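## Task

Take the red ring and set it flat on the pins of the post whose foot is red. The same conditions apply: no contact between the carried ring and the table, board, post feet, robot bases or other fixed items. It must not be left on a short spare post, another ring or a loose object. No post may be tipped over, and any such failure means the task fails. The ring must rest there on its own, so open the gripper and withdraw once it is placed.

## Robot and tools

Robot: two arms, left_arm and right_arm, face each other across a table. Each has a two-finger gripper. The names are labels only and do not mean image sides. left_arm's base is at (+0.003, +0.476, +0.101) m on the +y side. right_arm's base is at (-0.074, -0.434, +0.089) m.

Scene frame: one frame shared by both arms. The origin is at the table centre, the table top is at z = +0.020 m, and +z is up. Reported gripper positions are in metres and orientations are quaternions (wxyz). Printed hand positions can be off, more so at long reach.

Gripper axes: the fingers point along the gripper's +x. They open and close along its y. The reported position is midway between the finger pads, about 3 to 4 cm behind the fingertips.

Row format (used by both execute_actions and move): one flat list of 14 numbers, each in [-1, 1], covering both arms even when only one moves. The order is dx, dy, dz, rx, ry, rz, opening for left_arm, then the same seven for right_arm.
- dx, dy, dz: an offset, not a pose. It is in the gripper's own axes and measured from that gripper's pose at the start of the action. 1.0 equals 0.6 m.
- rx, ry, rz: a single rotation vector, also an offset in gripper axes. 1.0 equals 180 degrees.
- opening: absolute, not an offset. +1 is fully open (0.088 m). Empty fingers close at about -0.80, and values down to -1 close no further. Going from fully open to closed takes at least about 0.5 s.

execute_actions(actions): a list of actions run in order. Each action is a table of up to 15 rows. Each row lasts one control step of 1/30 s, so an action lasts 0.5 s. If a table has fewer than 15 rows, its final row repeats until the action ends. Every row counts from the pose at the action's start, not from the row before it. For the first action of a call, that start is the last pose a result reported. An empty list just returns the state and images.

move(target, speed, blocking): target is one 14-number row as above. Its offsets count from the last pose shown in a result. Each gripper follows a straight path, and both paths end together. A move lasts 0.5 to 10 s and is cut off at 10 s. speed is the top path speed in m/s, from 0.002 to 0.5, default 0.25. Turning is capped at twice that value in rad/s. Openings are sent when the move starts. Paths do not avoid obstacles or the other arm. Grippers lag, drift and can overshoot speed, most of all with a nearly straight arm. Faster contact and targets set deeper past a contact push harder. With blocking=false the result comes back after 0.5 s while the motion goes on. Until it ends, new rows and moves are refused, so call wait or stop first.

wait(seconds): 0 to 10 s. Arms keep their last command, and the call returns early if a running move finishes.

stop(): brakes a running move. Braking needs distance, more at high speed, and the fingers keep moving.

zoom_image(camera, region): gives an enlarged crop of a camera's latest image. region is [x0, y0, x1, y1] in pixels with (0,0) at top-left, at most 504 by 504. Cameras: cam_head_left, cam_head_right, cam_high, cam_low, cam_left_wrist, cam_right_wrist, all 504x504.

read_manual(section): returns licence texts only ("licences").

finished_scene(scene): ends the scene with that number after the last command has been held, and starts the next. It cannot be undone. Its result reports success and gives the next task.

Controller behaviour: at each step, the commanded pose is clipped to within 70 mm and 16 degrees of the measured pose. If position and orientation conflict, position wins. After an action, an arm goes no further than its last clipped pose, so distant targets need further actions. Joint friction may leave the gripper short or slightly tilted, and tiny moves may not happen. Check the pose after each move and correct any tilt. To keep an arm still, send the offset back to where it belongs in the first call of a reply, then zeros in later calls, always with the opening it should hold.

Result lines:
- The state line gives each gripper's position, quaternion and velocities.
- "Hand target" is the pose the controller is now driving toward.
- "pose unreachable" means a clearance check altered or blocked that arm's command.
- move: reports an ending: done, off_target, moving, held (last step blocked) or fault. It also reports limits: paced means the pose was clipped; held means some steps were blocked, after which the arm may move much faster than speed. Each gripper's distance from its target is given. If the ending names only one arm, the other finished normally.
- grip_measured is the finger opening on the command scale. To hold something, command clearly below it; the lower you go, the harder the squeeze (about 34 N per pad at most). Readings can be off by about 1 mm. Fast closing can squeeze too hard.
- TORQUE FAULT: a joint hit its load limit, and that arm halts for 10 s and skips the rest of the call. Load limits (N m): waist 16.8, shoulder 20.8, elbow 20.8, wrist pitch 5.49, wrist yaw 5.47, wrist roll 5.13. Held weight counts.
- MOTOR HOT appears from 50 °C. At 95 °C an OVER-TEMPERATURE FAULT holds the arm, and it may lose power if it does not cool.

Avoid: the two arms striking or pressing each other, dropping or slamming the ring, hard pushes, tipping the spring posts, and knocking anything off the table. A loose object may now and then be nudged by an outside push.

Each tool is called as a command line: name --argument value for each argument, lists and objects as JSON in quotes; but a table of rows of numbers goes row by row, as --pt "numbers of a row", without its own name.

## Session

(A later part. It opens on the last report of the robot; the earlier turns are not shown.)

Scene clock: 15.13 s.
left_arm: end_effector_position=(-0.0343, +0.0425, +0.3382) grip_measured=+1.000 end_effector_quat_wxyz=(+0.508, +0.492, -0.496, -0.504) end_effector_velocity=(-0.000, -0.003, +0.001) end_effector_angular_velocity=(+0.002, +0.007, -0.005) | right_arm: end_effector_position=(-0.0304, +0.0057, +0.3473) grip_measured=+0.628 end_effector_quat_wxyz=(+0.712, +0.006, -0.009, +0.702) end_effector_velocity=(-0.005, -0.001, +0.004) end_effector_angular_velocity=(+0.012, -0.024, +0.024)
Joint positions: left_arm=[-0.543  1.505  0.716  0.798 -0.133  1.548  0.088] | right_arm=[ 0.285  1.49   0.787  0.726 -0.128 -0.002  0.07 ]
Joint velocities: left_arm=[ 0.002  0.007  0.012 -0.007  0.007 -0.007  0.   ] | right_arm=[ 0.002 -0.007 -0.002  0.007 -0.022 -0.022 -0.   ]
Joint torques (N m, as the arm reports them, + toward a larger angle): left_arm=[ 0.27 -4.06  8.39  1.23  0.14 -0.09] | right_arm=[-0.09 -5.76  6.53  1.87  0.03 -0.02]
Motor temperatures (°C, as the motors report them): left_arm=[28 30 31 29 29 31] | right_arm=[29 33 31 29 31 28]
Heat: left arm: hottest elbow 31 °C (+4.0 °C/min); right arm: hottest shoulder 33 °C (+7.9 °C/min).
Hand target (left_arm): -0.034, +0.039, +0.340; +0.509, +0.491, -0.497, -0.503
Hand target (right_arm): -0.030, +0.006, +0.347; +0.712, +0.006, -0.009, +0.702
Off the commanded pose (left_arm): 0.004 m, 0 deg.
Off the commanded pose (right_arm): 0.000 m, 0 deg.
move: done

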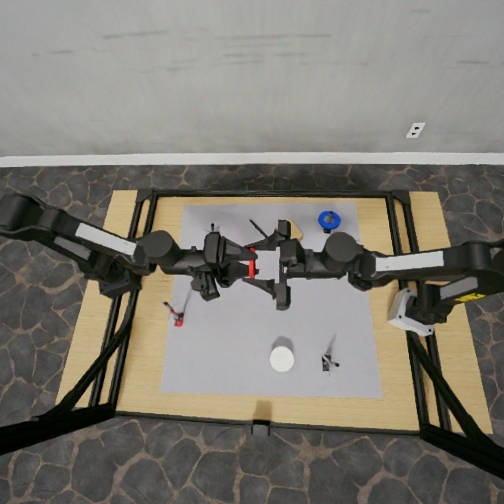

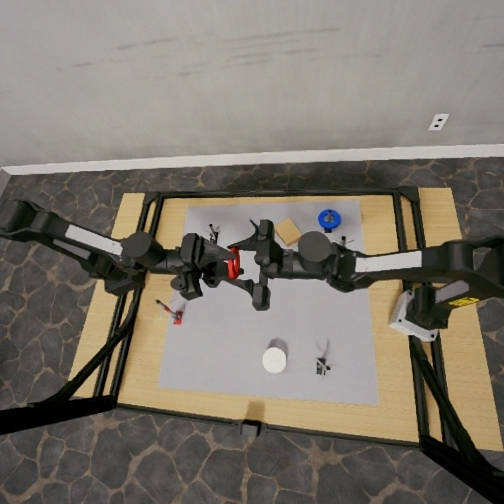

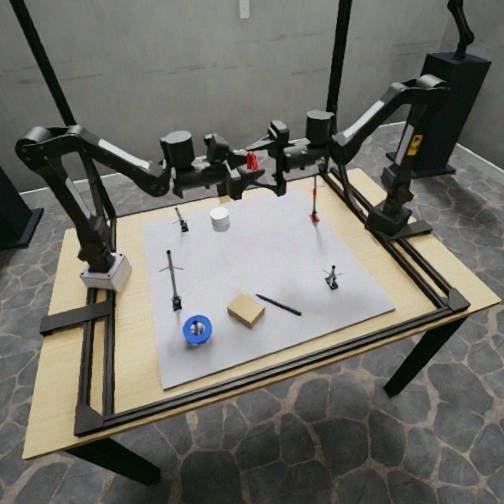

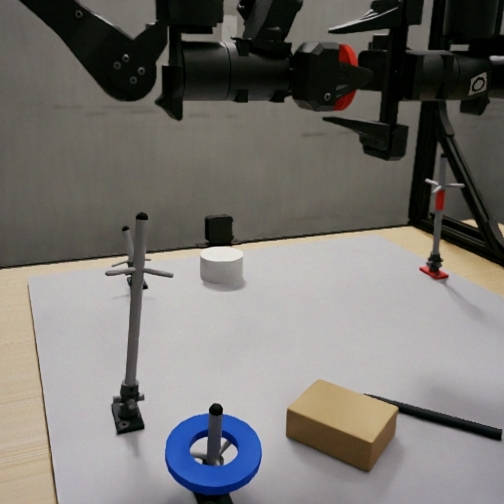

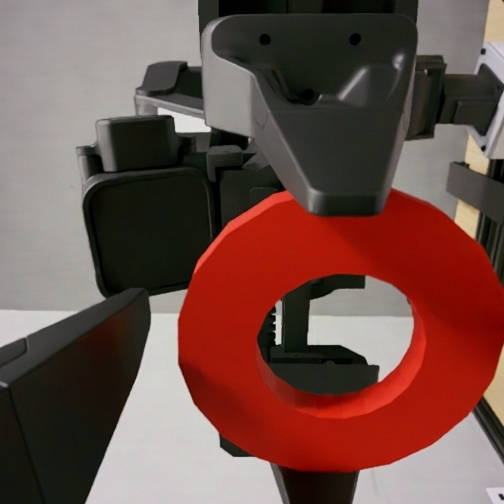

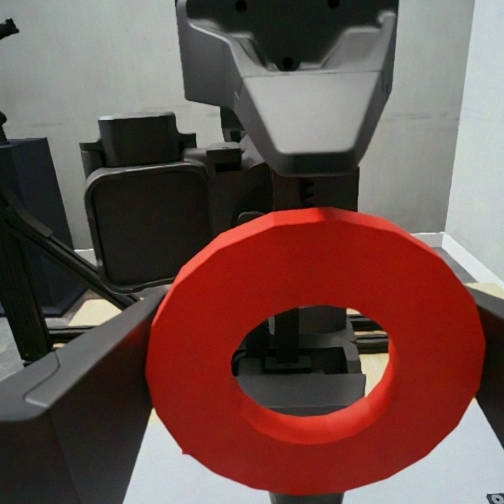

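execute_actions --actions '[[[0,-0.003,0,0,0,0,0.9,0,0,0,0,0,0,0.3],[0,-0.003,0,0,0,0,0.85,0,0,0,0,0,0,0.3],[0,-0.003,0,0,0,0,0.8,0,0,0,0,0,0,0.3],[0,-0.003,0,0,0,0,0.76,0,0,0,0,0,0,0.3],[0,-0.003,0,0,0,0,0.72,0,0,0,0,0,0,0.3],[0,-0.003,0,0,0,0,0.69,0,0,0,0,0,0,0.3],[0,-0.003,0,0,0,0,0.66,0,0,0,0,0,0,0.3],[0,-0.003,0,0,0,0,0.63,0,0,0,0,0,0,0.3],[0,-0.003,0,0,0,0,0.6,0,0,0,0,0,0,0.3],[0,-0.003,0,0,0,0,0.55,0,0,0,0,0,0,0.3],[0,-0.003,0,0,0,0,0.5,0,0,0,0,0,0,0.3],[0,-0.003,0,0,0,0,0.45,0,0,0,0,0,0,0.3],[0,-0.003,0,0,0,0,0.4,0,0,0,0,0,0,0.3],[0,-0.003,0,0,0,0,0.35,0,0,0,0,0,0,0.3],[0,-0.003,0,0,0,0,0.3,0,0,0,0,0,0,0.3]]]'

Scene clock: 15.80 s.
left_arm: end_effector_position=(-0.0344, +0.0423, +0.3392) grip_measured=+0.647 end_effector_quat_wxyz=(+0.509, +0.491, -0.497, -0.503) end_effector_velocity=(+0.002, +0.001, +0.002) end_effector_angular_velocity=(-0.007, -0.006, +0.010) | right_arm: end_effector_position=(-0.0304, +0.0057, +0.3476) grip_measured=+0.628 end_effector_quat_wxyz=(+0.712, +0.007, -0.010, +0.702) end_effector_velocity=(+0.002, +0.000, -0.004) end_effector_angular_velocity=(-0.012, -0.005, -0.010)
Joint positions: left_arm=[-0.543  1.506  0.716  0.802 -0.132  1.548  0.071] | right_arm=[ 0.285  1.49   0.787  0.727 -0.128 -0.002  0.07 ]
Joint velocities: left_arm=[ 0.002 -0.002 -0.002  0.007 -0.007  0.007 -0.   ] | right_arm=[-0.002  0.002 -0.002 -0.007  0.007 -0.007 -0.   ]
Joint torques (N m, as the arm reports them, + toward a larger angle): left_arm=[-0.16 -4.77  6.02  1.66  0.02 -0.1 ] | right_arm=[-0.08 -5.65  6.51  1.9   0.02 -0.03]
Motor temperatures (°C, as the motors report them): left_arm=[28 30 31 29 29 31] | right_arm=[29 33 31 29 31 28]
Heat: left arm: hottest elbow 31 °C (+3.8 °C/min); right arm: hottest shoulder 33 °C (+7.6 °C/min).
Hand target (left_arm): -0.034, +0.042, +0.336; +0.508, +0.492, -0.496, -0.504
Hand target (right_arm): -0.030, +0.006, +0.347; +0.712, +0.006, -0.009, +0.702
Off the commanded pose (left_arm): 0.003 m, 0 deg.
Off the commanded pose (right_arm): 0.000 m, 0 deg.

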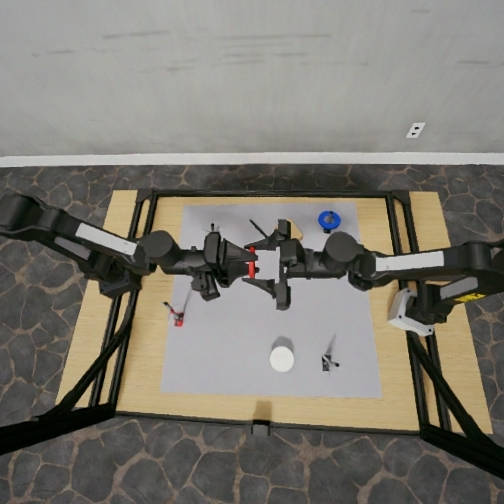

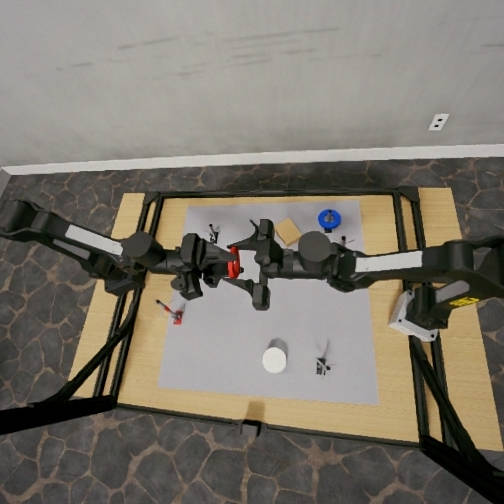

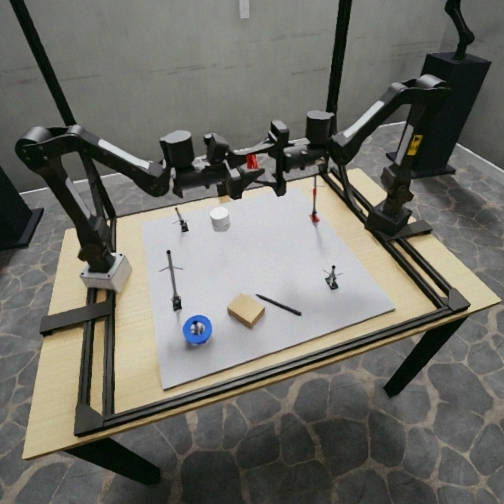

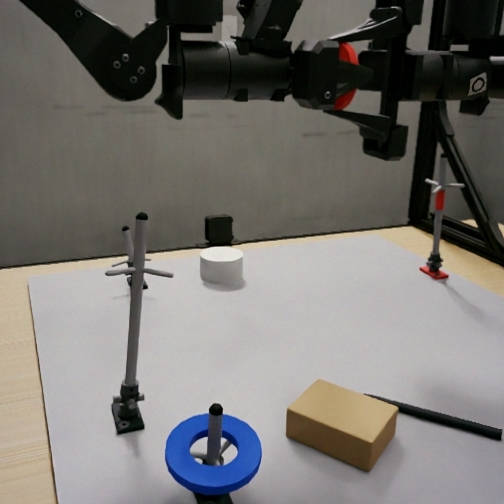

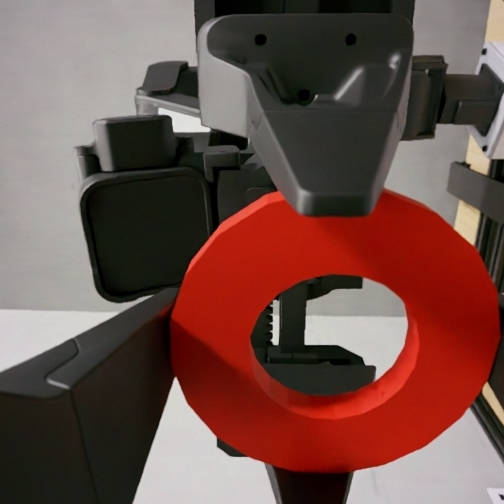

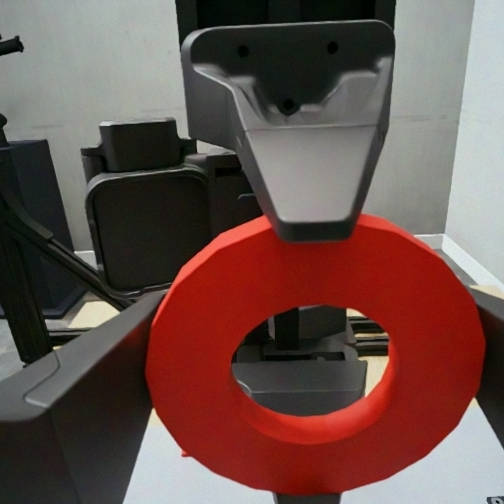

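execute_actions --actions '[[[0,0,0,0,0,0,0.3,0,0,0,0,0,0,0.45],[0,0,0,0,0,0,0.3,0,0,0,0,0,0,0.55],[0,0,0,0,0,0,0.3,0,0,0,0,0,0,0.62],[0,0,0,0,0,0,0.3,0,0,0,0,0,0,0.68],[0,0,0,0,0,0,0.3,0,0,0,0,0,0,0.8],[0,0,0,0,0,0,0.3,0,0,0,0,0,0,1]]]'

move --target '[0,0,0,0,0,0,0.3, -0.09,0,0,0,0,0,1]' --speed 0.2

move --target '[-0.322,-0.092,0.112,-0.276,0.259,-0.494,0.3, -0.15,0,0,0,0,0,1]' --speed 0.4

Scene clock: 16.57 s.
left_arm: end_effector_position=(-0.0344, +0.0423, +0.3390) grip_measured=+0.647 end_effector_quat_wxyz=(+0.509, +0.491, -0.497, -0.503) end_effector_velocity=(-0.002, +0.001, -0.002) end_effector_angular_velocity=(+0.007, -0.008, -0.010) | right_arm: end_effector_position=(-0.0304, +0.0057, +0.3477) grip_measured=+0.972 end_effector_quat_wxyz=(+0.712, +0.007, -0.010, +0.702) end_effector_velocity=(-0.000, -0.001, +0.000) end_effector_angular_velocity=(-0.003, -0.007, +0.005)
Joint positions: left_arm=[-0.543  1.506  0.716  0.802 -0.132  1.548  0.071] | right_arm=[ 0.285  1.49   0.787  0.728 -0.128 -0.002  0.087]
Joint velocities: left_arm=[-0.002 -0.002 -0.002 -0.007  0.007  0.007  0.   ] | right_arm=[-0.002 -0.007 -0.002 -0.007 -0.007 -0.007  0.012]
Joint torques (N m, as the arm reports them, + toward a larger angle): left_arm=[-0.07 -5.26  6.66  1.42  0.07 -0.08] | right_arm=[-0.08 -5.65  6.52  1.98  0.01 -0.04]
Motor temperatures (°C, as the motors report them): left_arm=[28 30 31 29 29 31] | right_arm=[29 33 32 29 31 28]
Heat: left arm: hottest elbow 31 °C (+3.6 °C/min); right arm: hottest shoulder 33 °C (+7.2 °C/min).
Hand target (left_arm): -0.034, +0.042, +0.339; +0.509, +0.490, -0.497, -0.503
Hand target (right_arm): -0.030, +0.006, +0.348; +0.712, +0.007, -0.010, +0.702
Off the commanded pose (left_arm): 0.000 m, 0 deg.
Off the commanded pose (right_arm): 0.000 m, 0 deg.

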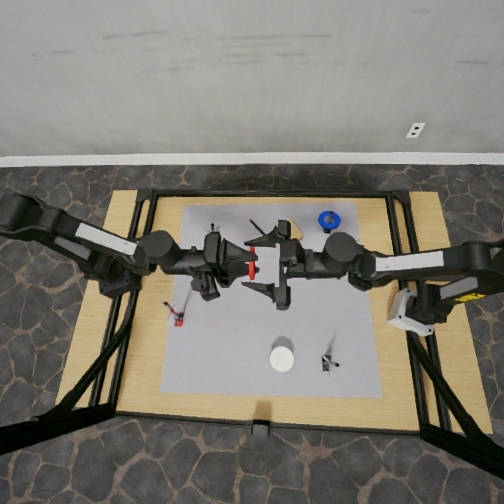

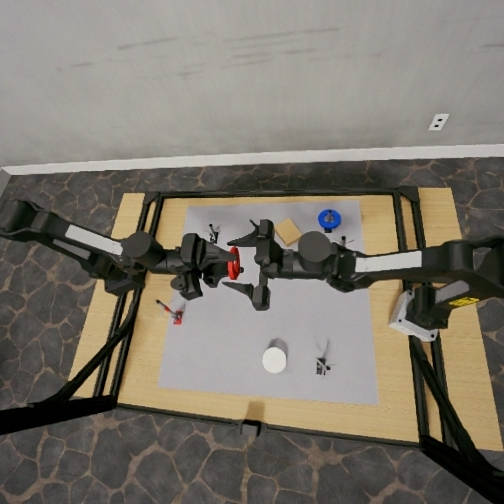

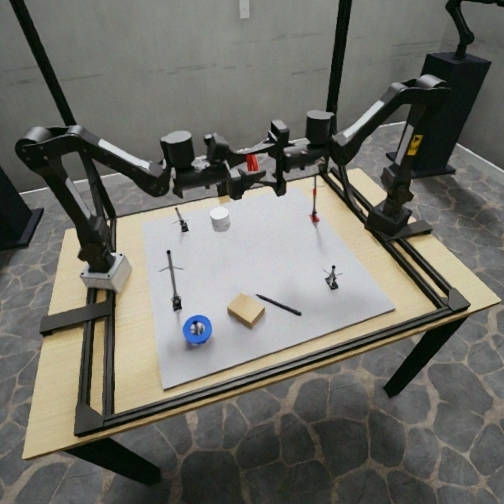

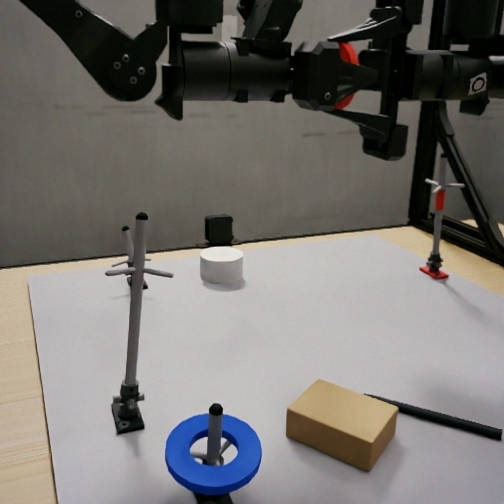

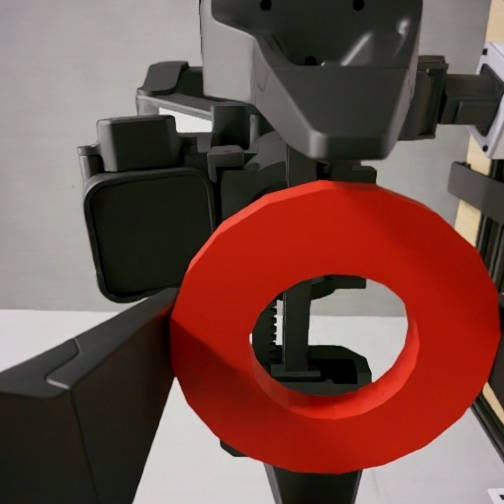

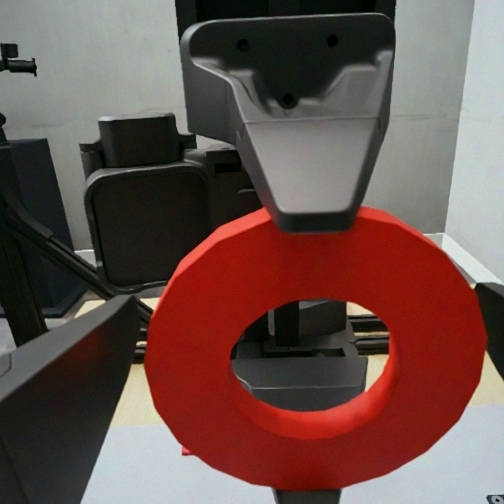

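Scene clock: 17.53 s.
left_arm: end_effector_position=(-0.0344, +0.0423, +0.3390) grip_measured=+0.647 end_effector_quat_wxyz=(+0.509, +0.491, -0.497, -0.503) end_effector_velocity=(+0.000, +0.001, -0.001) end_effector_angular_velocity=(+0.012, -0.009, +0.005) | right_arm: end_effector_position=(-0.0312, -0.0450, +0.3488) grip_measured=+1.000 end_effector_quat_wxyz=(+0.712, +0.008, -0.013, +0.702) end_effector_velocity=(-0.001, -0.004, -0.001) end_effector_angular_velocity=(-0.003, -0.007, +0.005)
Joint positions: left_arm=[-0.543  1.506  0.716  0.802 -0.132  1.548  0.071] | right_arm=[ 0.259  1.278  0.62   0.687 -0.155 -0.002  0.088]
Joint velocities: left_arm=[-0.002 -0.007  0.002 -0.022 -0.007  0.007 -0.   ] | right_arm=[-0.002 -0.017 -0.012 -0.007 -0.007 -0.007  0.   ]
Joint torques (N m, as the arm reports them, + toward a larger angle): left_arm=[ 0.06 -5.11  6.66  1.31  0.04 -0.09] | right_arm=[-0.46 -5.28  5.11  1.74 -0.08  0.  ]
Motor temperatures (°C, as the motors report them): left_arm=[28 30 31 29 29 30] | right_arm=[29 33 32 29 31 28]
Heat: left arm: hottest elbow 31 °C (+3.4 °C/min); right arm: hottest shoulder 33 °C (+6.8 °C/min).
Hand target (left_arm): -0.034, +0.042, +0.339; +0.509, +0.491, -0.497, -0.503
Hand target (right_arm): -0.031, -0.048, +0.346; +0.712, +0.007, -0.010, +0.702
Off the commanded pose (left_arm): 0.000 m, 0 deg.
Off the commanded pose (right_arm): 0.004 m, 0 deg.
move: done

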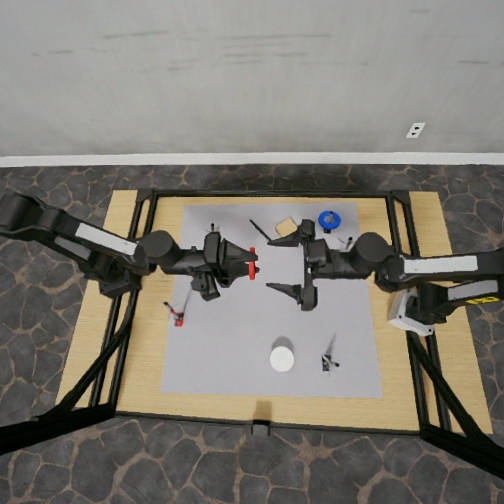

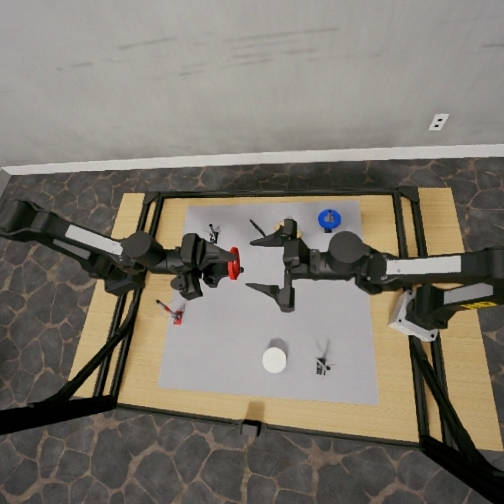

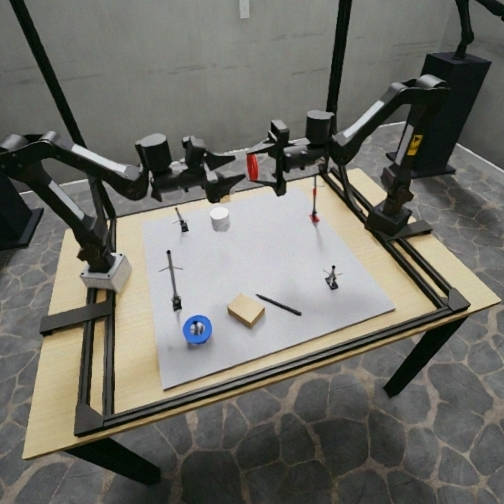

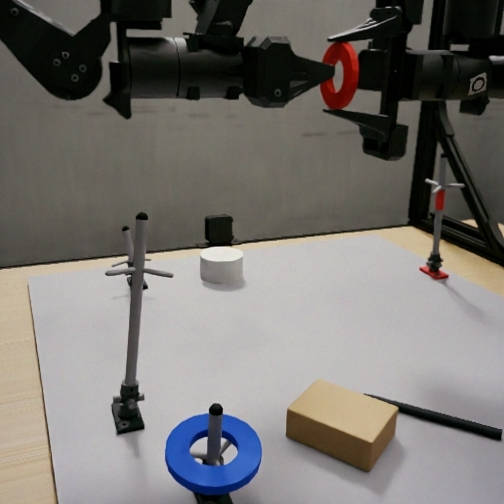

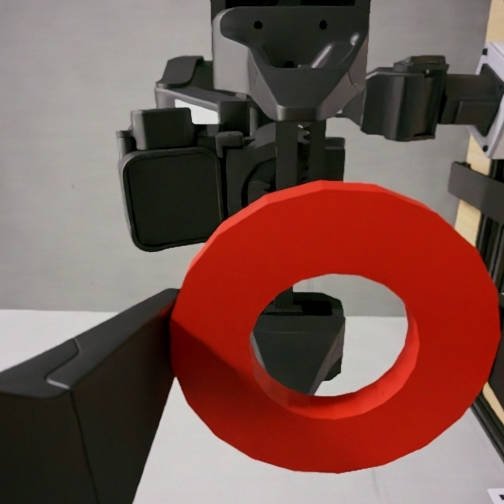

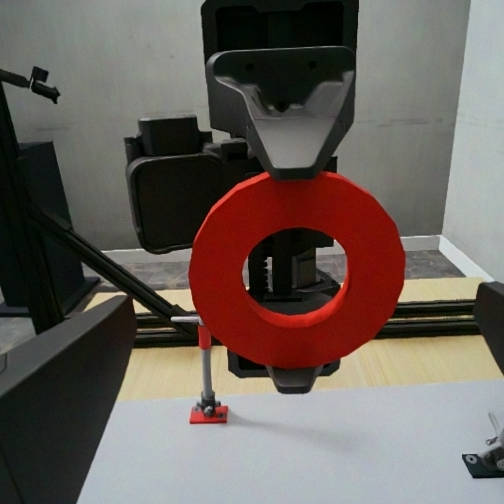

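Scene clock: 20.60 s.
left_arm: end_effector_position=(-0.1002, +0.2379, +0.2817) grip_measured=+0.647 end_effector_quat_wxyz=(+0.307, +0.596, +0.398, -0.626) end_effector_velocity=(-0.002, -0.000, +0.000) end_effector_angular_velocity=(-0.002, +0.007, +0.020) | right_arm: end_effector_position=(-0.0324, -0.1332, +0.3511) grip_measured=+1.000 end_effector_quat_wxyz=(+0.711, +0.010, -0.017, +0.702) end_effector_velocity=(-0.000, -0.000, -0.005) end_effector_angular_velocity=(-0.021, -0.002, +0.005)
Joint positions: left_arm=[-0.749  1.569  1.448 -1.501  0.125  0.189  0.071] | right_arm=[ 0.17   0.816  0.41   0.446 -0.244 -0.001  0.088]
Joint velocities: left_arm=[-0.002 -0.002 -0.002  0.007  0.007 -0.022  0.   ] | right_arm=[-0.002 -0.002 -0.002 -0.022 -0.007 -0.007  0.   ]
Joint torques (N m, as the arm reports them, + toward a larger angle): left_arm=[ 0.26 -3.93  7.47 -0.43  0.22 -0.27] | right_arm=[-0.4  -2.54  5.62  1.75 -0.09  0.05]
Motor temperatures (°C, as the motors report them): left_arm=[28 30 32 29 29 31] | right_arm=[29 33 32 29 31 28]
Heat: left arm: hottest elbow 32 °C (+5.8 °C/min); right arm: hottest shoulder 33 °C (+5.8 °C/min).
Hand target (left_arm): -0.101, +0.235, +0.282; +0.309, +0.593, +0.402, -0.625
Hand target (right_arm): -0.032, -0.135, +0.346; +0.712, +0.008, -0.013, +0.702
Off the commanded pose (left_arm): 0.004 m, 1 deg.
Off the commanded pose (right_arm): 0.005 m, 1 deg.
move: done

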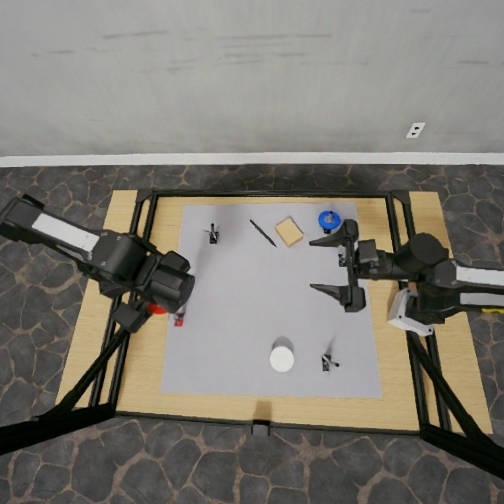

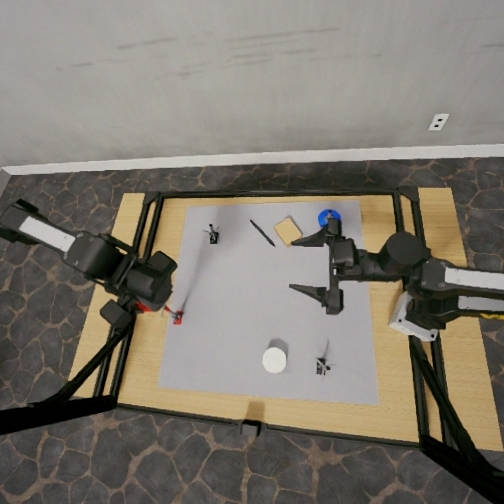

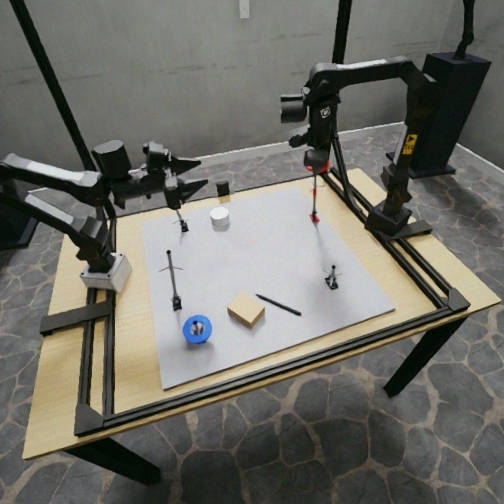

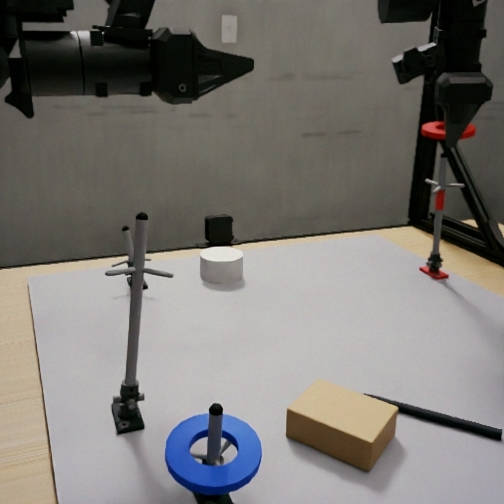

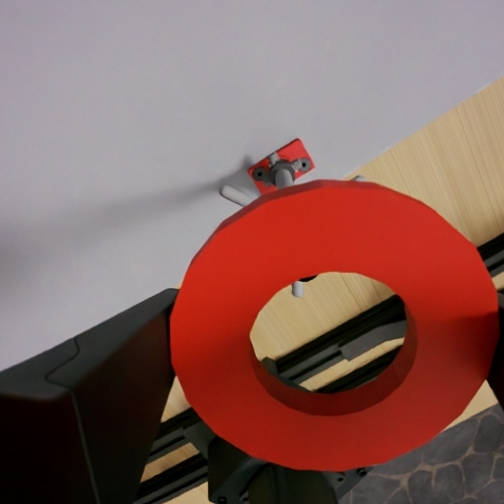

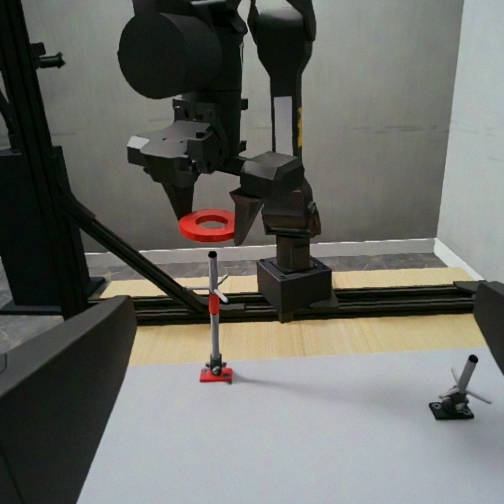

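move --target '[0.1,0.004,0,0,0,-0.004,0.3, 0,0,0,0,0,0,1]' --speed 0.06

zoom_image --camera "cam_right_wrist" --region '[160, 220, 270, 330]'

zoom_image --camera "cam_low" --region '[394, 120, 494, 220]'

Scene clock: 22.10 s.
left_arm: end_effector_position=(-0.1043, +0.2392, +0.2231) grip_measured=+0.647 end_effector_quat_wxyz=(+0.304, +0.594, +0.399, -0.629) end_effector_velocity=(+0.001, +0.001, -0.003) end_effector_angular_velocity=(+0.001, -0.008, +0.004) | right_arm: end_effector_position=(-0.0324, -0.1332, +0.3511) grip_measured=+1.000 end_effector_quat_wxyz=(+0.711, +0.010, -0.017, +0.703) end_effector_velocity=(+0.002, -0.001, +0.001) end_effector_angular_velocity=(+0.007, -0.024, -0.011)
Joint positions: left_arm=[-0.76   1.569  1.214 -1.266  0.135  0.182  0.071] | right_arm=[ 0.17   0.815  0.41   0.446 -0.244 -0.001  0.088]
Joint velocities: left_arm=[-0.002 -0.002 -0.012  0.007 -0.007 -0.007 -0.   ] | right_arm=[-0.002 -0.002 -0.002  0.007  0.007 -0.022  0.   ]
Joint torques (N m, as the arm reports them, + toward a larger angle): left_arm=[-0.36 -5.6   4.5  -0.16  0.23 -0.3 ] | right_arm=[-0.09 -1.93  6.99  2.01  0.03 -0.03]
Motor temperatures (°C, as the motors report them): left_arm=[28 31 32 29 29 31] | right_arm=[29 33 32 30 31 28]
Heat: left arm: hottest elbow 32 °C (+5.4 °C/min); right arm: hottest shoulder 33 °C (+5.4 °C/min).
Hand target (left_arm): -0.105, +0.242, +0.222; +0.303, +0.594, +0.401, -0.628
Hand target (right_arm): -0.032, -0.133, +0.351; +0.711, +0.010, -0.017, +0.703
Off the commanded pose (left_arm): 0.003 m, 0 deg.
Off the commanded pose (right_arm): 0.000 m, 0 deg.
move: done

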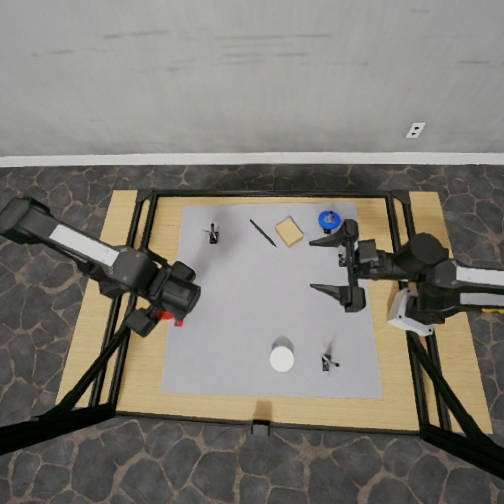

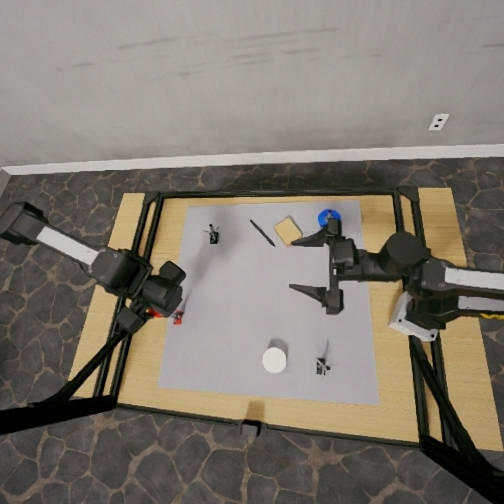

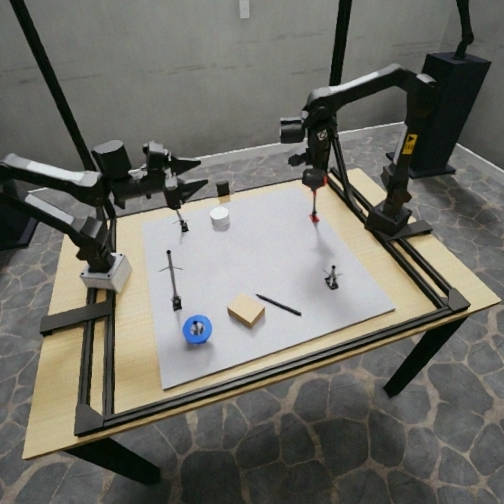

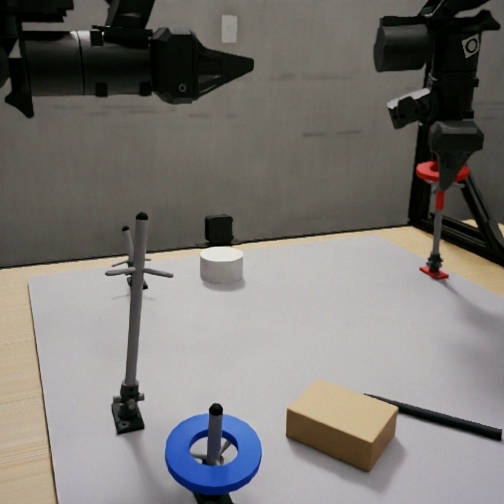

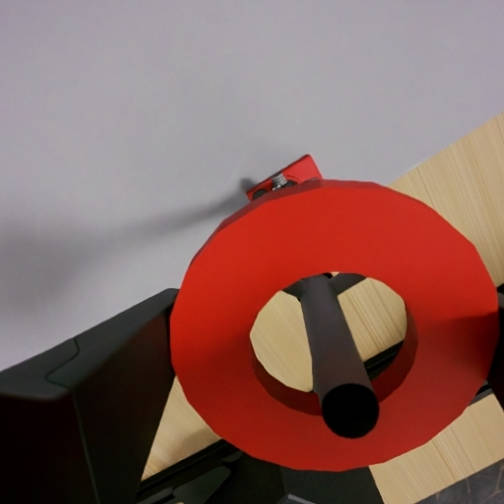

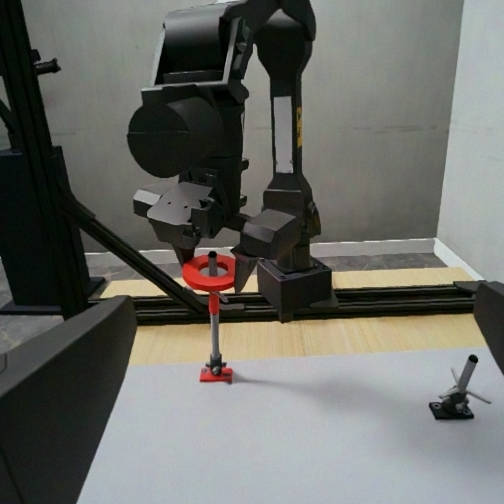

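Region (160, 220, 270, 330) of cam_right_wrist's 504x504 image, scaled by 4.582, with more detail than that image has.

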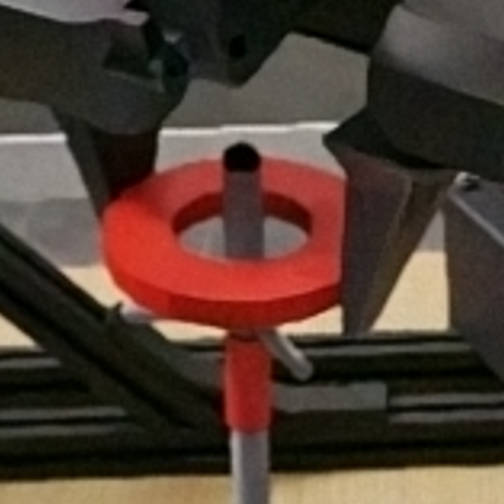

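Region (394, 120, 494, 220) of cam_low's 504x504 image, scaled by 5.040, with more detail than that image has.

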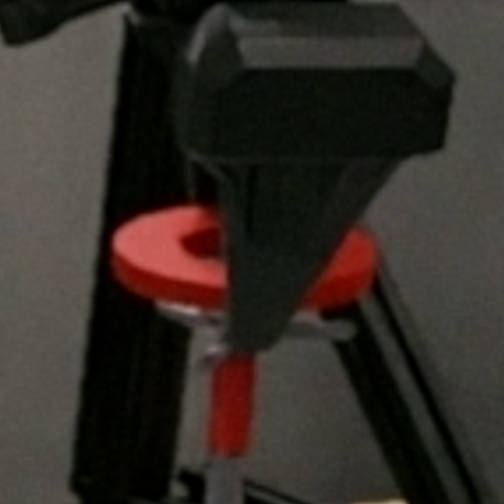

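move --target '[0.021,0,0,0,0,0,0.3, 0,0,0,0,0,0,1]' --speed 0.03

zoom_image --camera "cam_right_wrist" --region '[160, 220, 270, 330]'

zoom_image --camera "cam_low" --region '[394, 120, 494, 220]'

Scene clock: 23.00 s.
left_arm: end_effector_position=(-0.1057, +0.2378, +0.2146) grip_measured=+0.646 end_effector_quat_wxyz=(+0.305, +0.592, +0.395, -0.633) end_effector_velocity=(+0.001, -0.000, -0.002) end_effector_angular_velocity=(-0.009, -0.020, -0.001) | right_arm: end_effector_position=(-0.0324, -0.1332, +0.3511) grip_measured=+1.000 end_effector_quat_wxyz=(+0.711, +0.010, -0.017, +0.703) end_effector_velocity=(+0.002, -0.001, -0.002) end_effector_angular_velocity=(-0.007, -0.005, -0.010)
Joint positions: left_arm=[-0.763  1.569  1.181 -1.219  0.135  0.182  0.071] | right_arm=[ 0.17   0.815  0.41   0.446 -0.244 -0.001  0.088]
Joint velocities: left_arm=[-0.007 -0.002 -0.007  0.007 -0.022 -0.007 -0.   ] | right_arm=[-0.002 -0.002 -0.002 -0.007  0.007 -0.007  0.   ]
Joint torques (N m, as the arm reports them, + toward a larger angle): left_arm=[-0.4  -4.46  4.54 -0.15  0.09 -0.28] | right_arm=[-0.06 -1.97  6.98  1.98  0.03 -0.03]
Motor temperatures (°C, as the motors report them): left_arm=[28 31 32 29 29 31] | right_arm=[29 33 32 30 31 28]
Heat: left arm: hottest elbow 32 °C (+5.2 °C/min); right arm: hottest shoulder 33 °C (+5.2 °C/min).
Hand target (left_arm): -0.106, +0.240, +0.211; +0.304, +0.595, +0.399, -0.629
Hand target (right_arm): -0.032, -0.133, +0.351; +0.711, +0.010, -0.017, +0.703
Off the commanded pose (left_arm): 0.005 m, 1 deg.
Off the commanded pose (right_arm): 0.000 m, 0 deg.
move: done

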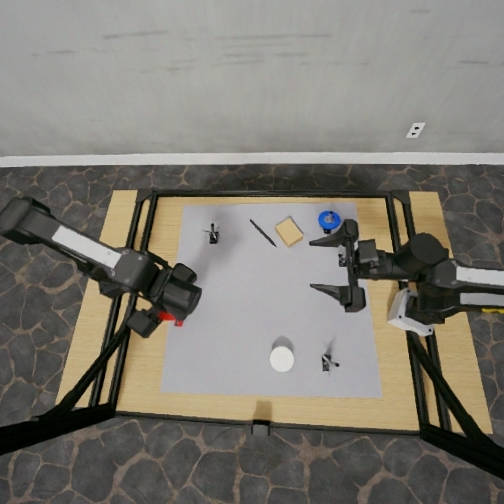

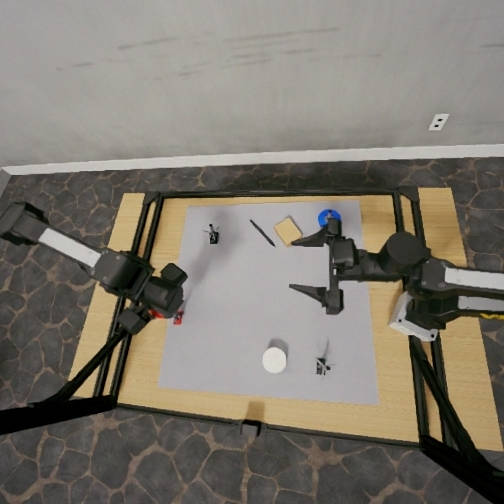

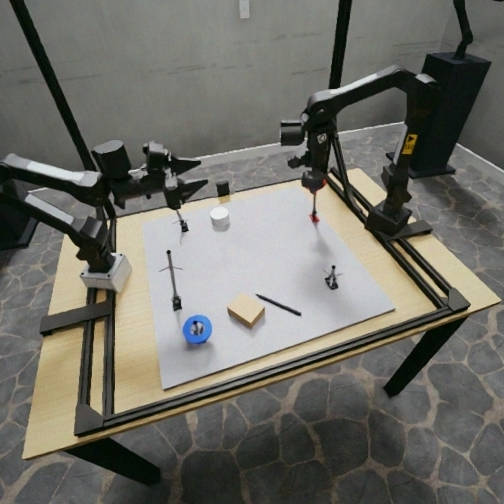

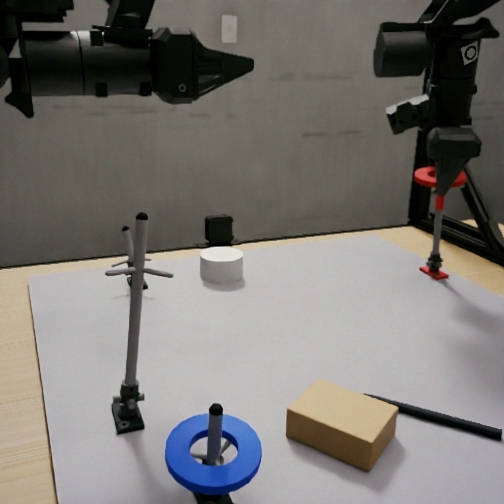

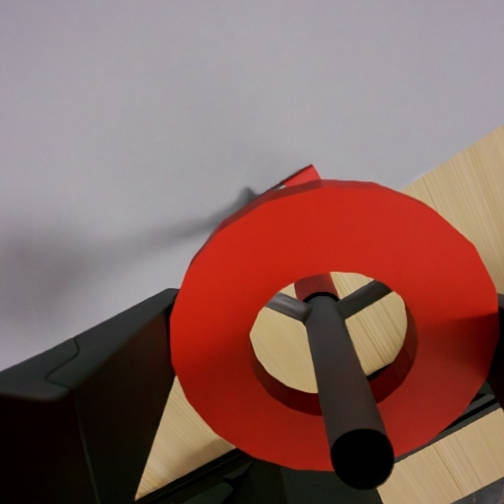

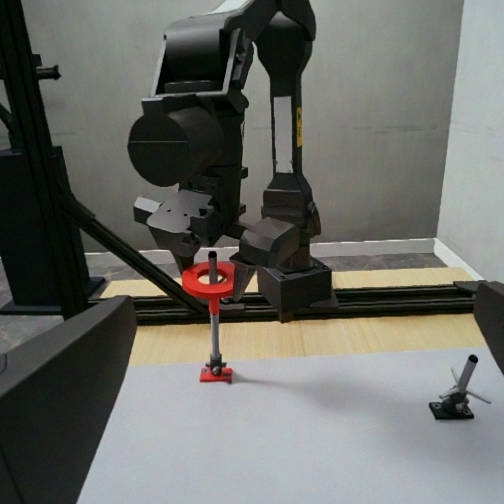

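Region (160, 220, 270, 330) of cam_right_wrist's 504x504 image, scaled by 4.582, with more detail than that image has.

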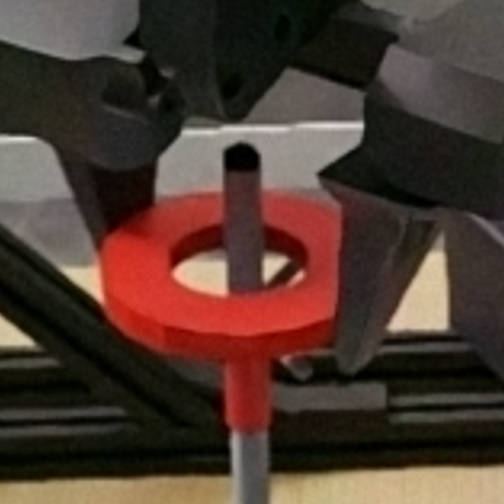

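Region (394, 120, 494, 220) of cam_low's 504x504 image, scaled by 5.040, with more detail than that image has.

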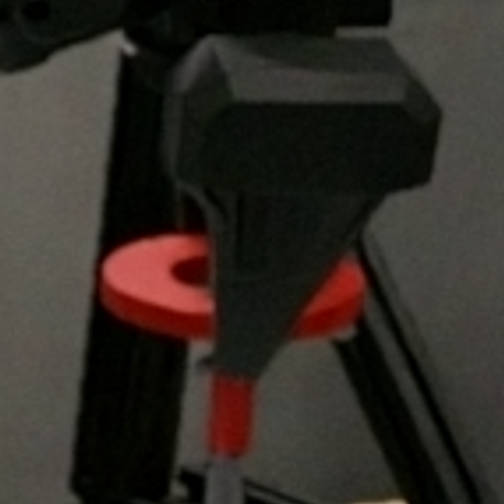

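move --target '[0.014,0,-0.004,0,0.003,-0.008,0.3, 0,0,0,0,0,0,1]' --speed 0.02

zoom_image --camera "cam_right_wrist" --region '[160, 220, 270, 330]'

zoom_image --camera "cam_low" --region '[394, 120, 494, 220]'

Scene clock: 24.00 s.
left_arm: end_effector_position=(-0.1065, +0.2383, +0.2109) grip_measured=+0.646 end_effector_quat_wxyz=(+0.301, +0.586, +0.400, -0.637) end_effector_velocity=(+0.003, -0.001, -0.002) end_effector_angular_velocity=(-0.011, -0.019, -0.010) | right_arm: end_effector_position=(-0.0324, -0.1332, +0.3511) grip_measured=+1.000 end_effector_quat_wxyz=(+0.711, +0.010, -0.017, +0.703) end_effector_velocity=(-0.000, +0.000, -0.003) end_effector_angular_velocity=(-0.012, -0.019, +0.004)
Joint positions: left_arm=[-0.756  1.569  1.165 -1.202  0.152  0.187  0.071] | right_arm=[ 0.17   0.815  0.41   0.446 -0.244 -0.001  0.088]
Joint velocities: left_arm=[-0.002 -0.002 -0.007  0.007 -0.022  0.007 -0.   ] | right_arm=[-0.002  0.002 -0.002 -0.007 -0.007 -0.022  0.   ]
Joint torques (N m, as the arm reports them, + toward a larger angle): left_arm=[ 0.19 -4.11  4.38 -0.16  0.27  0.26] | right_arm=[-0.1  -1.98  6.97  1.98  0.02 -0.03]
Motor temperatures (°C, as the motors report them): left_arm=[28 31 32 29 29 31] | right_arm=[29 33 32 30 31 28]
Heat: left arm: hottest elbow 32 °C (+5.0 °C/min); right arm: hottest shoulder 33 °C (+5.0 °C/min).
Hand target (left_arm): -0.105, +0.241, +0.206; +0.296, +0.590, +0.404, -0.634
Hand target (right_arm): -0.032, -0.133, +0.351; +0.711, +0.010, -0.017, +0.703
Off the commanded pose (left_arm): 0.005 m, 1 deg.
Off the commanded pose (right_arm): 0.000 m, 0 deg.
move: done

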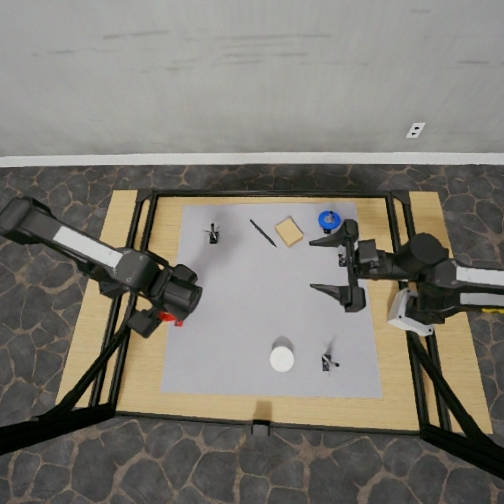

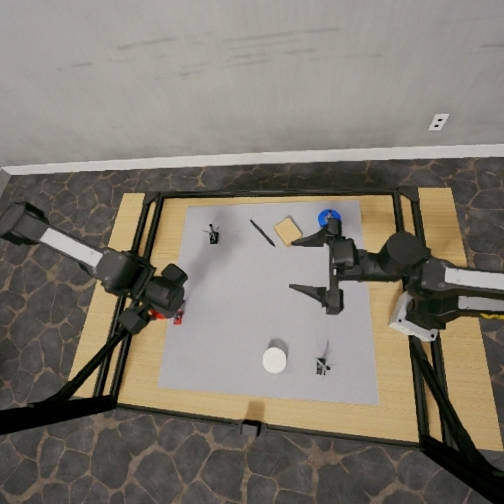

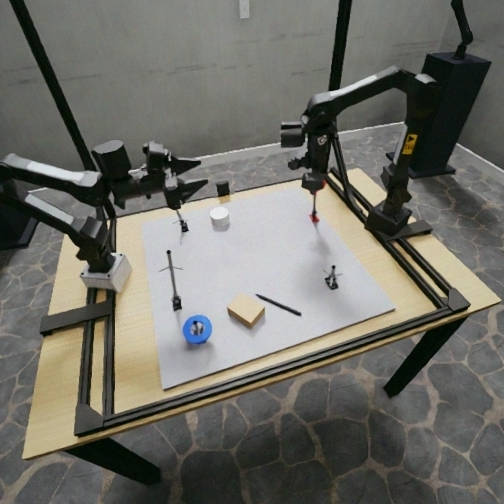

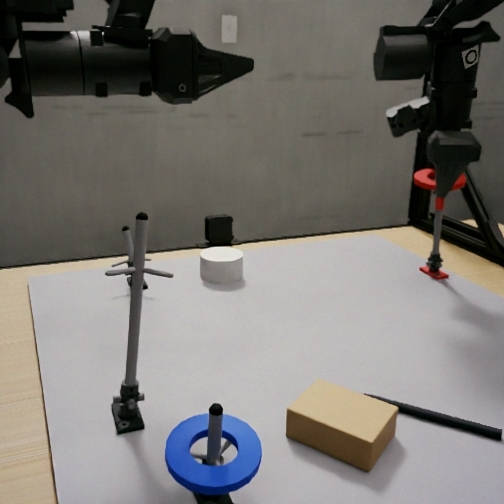

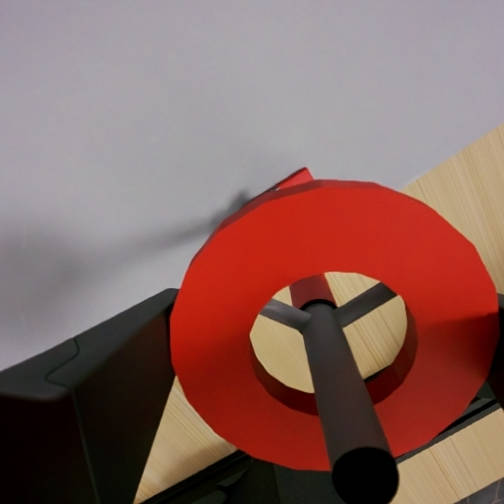

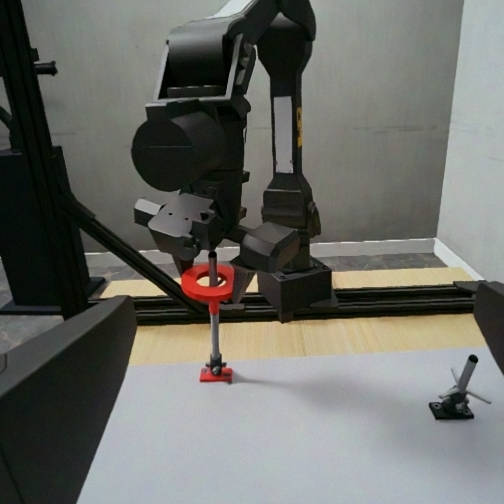

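Region (160, 220, 270, 330) of cam_right_wrist's 504x504 image, scaled by 4.582, with more detail than that image has.

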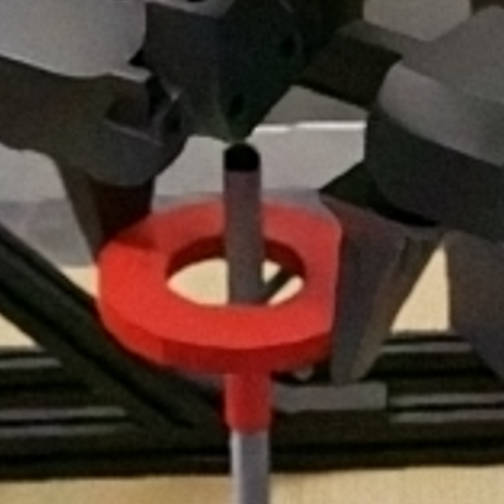

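Region (394, 120, 494, 220) of cam_low's 504x504 image, scaled by 5.040, with more detail than that image has.

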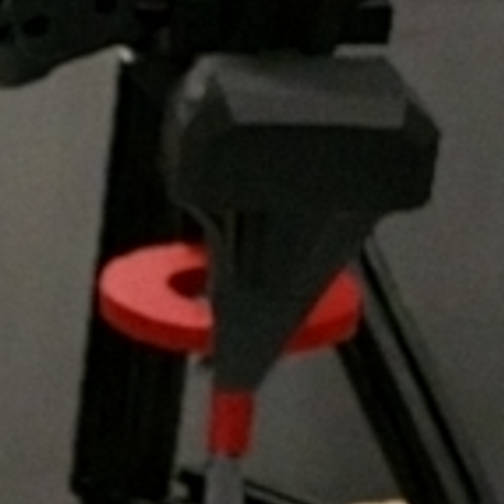

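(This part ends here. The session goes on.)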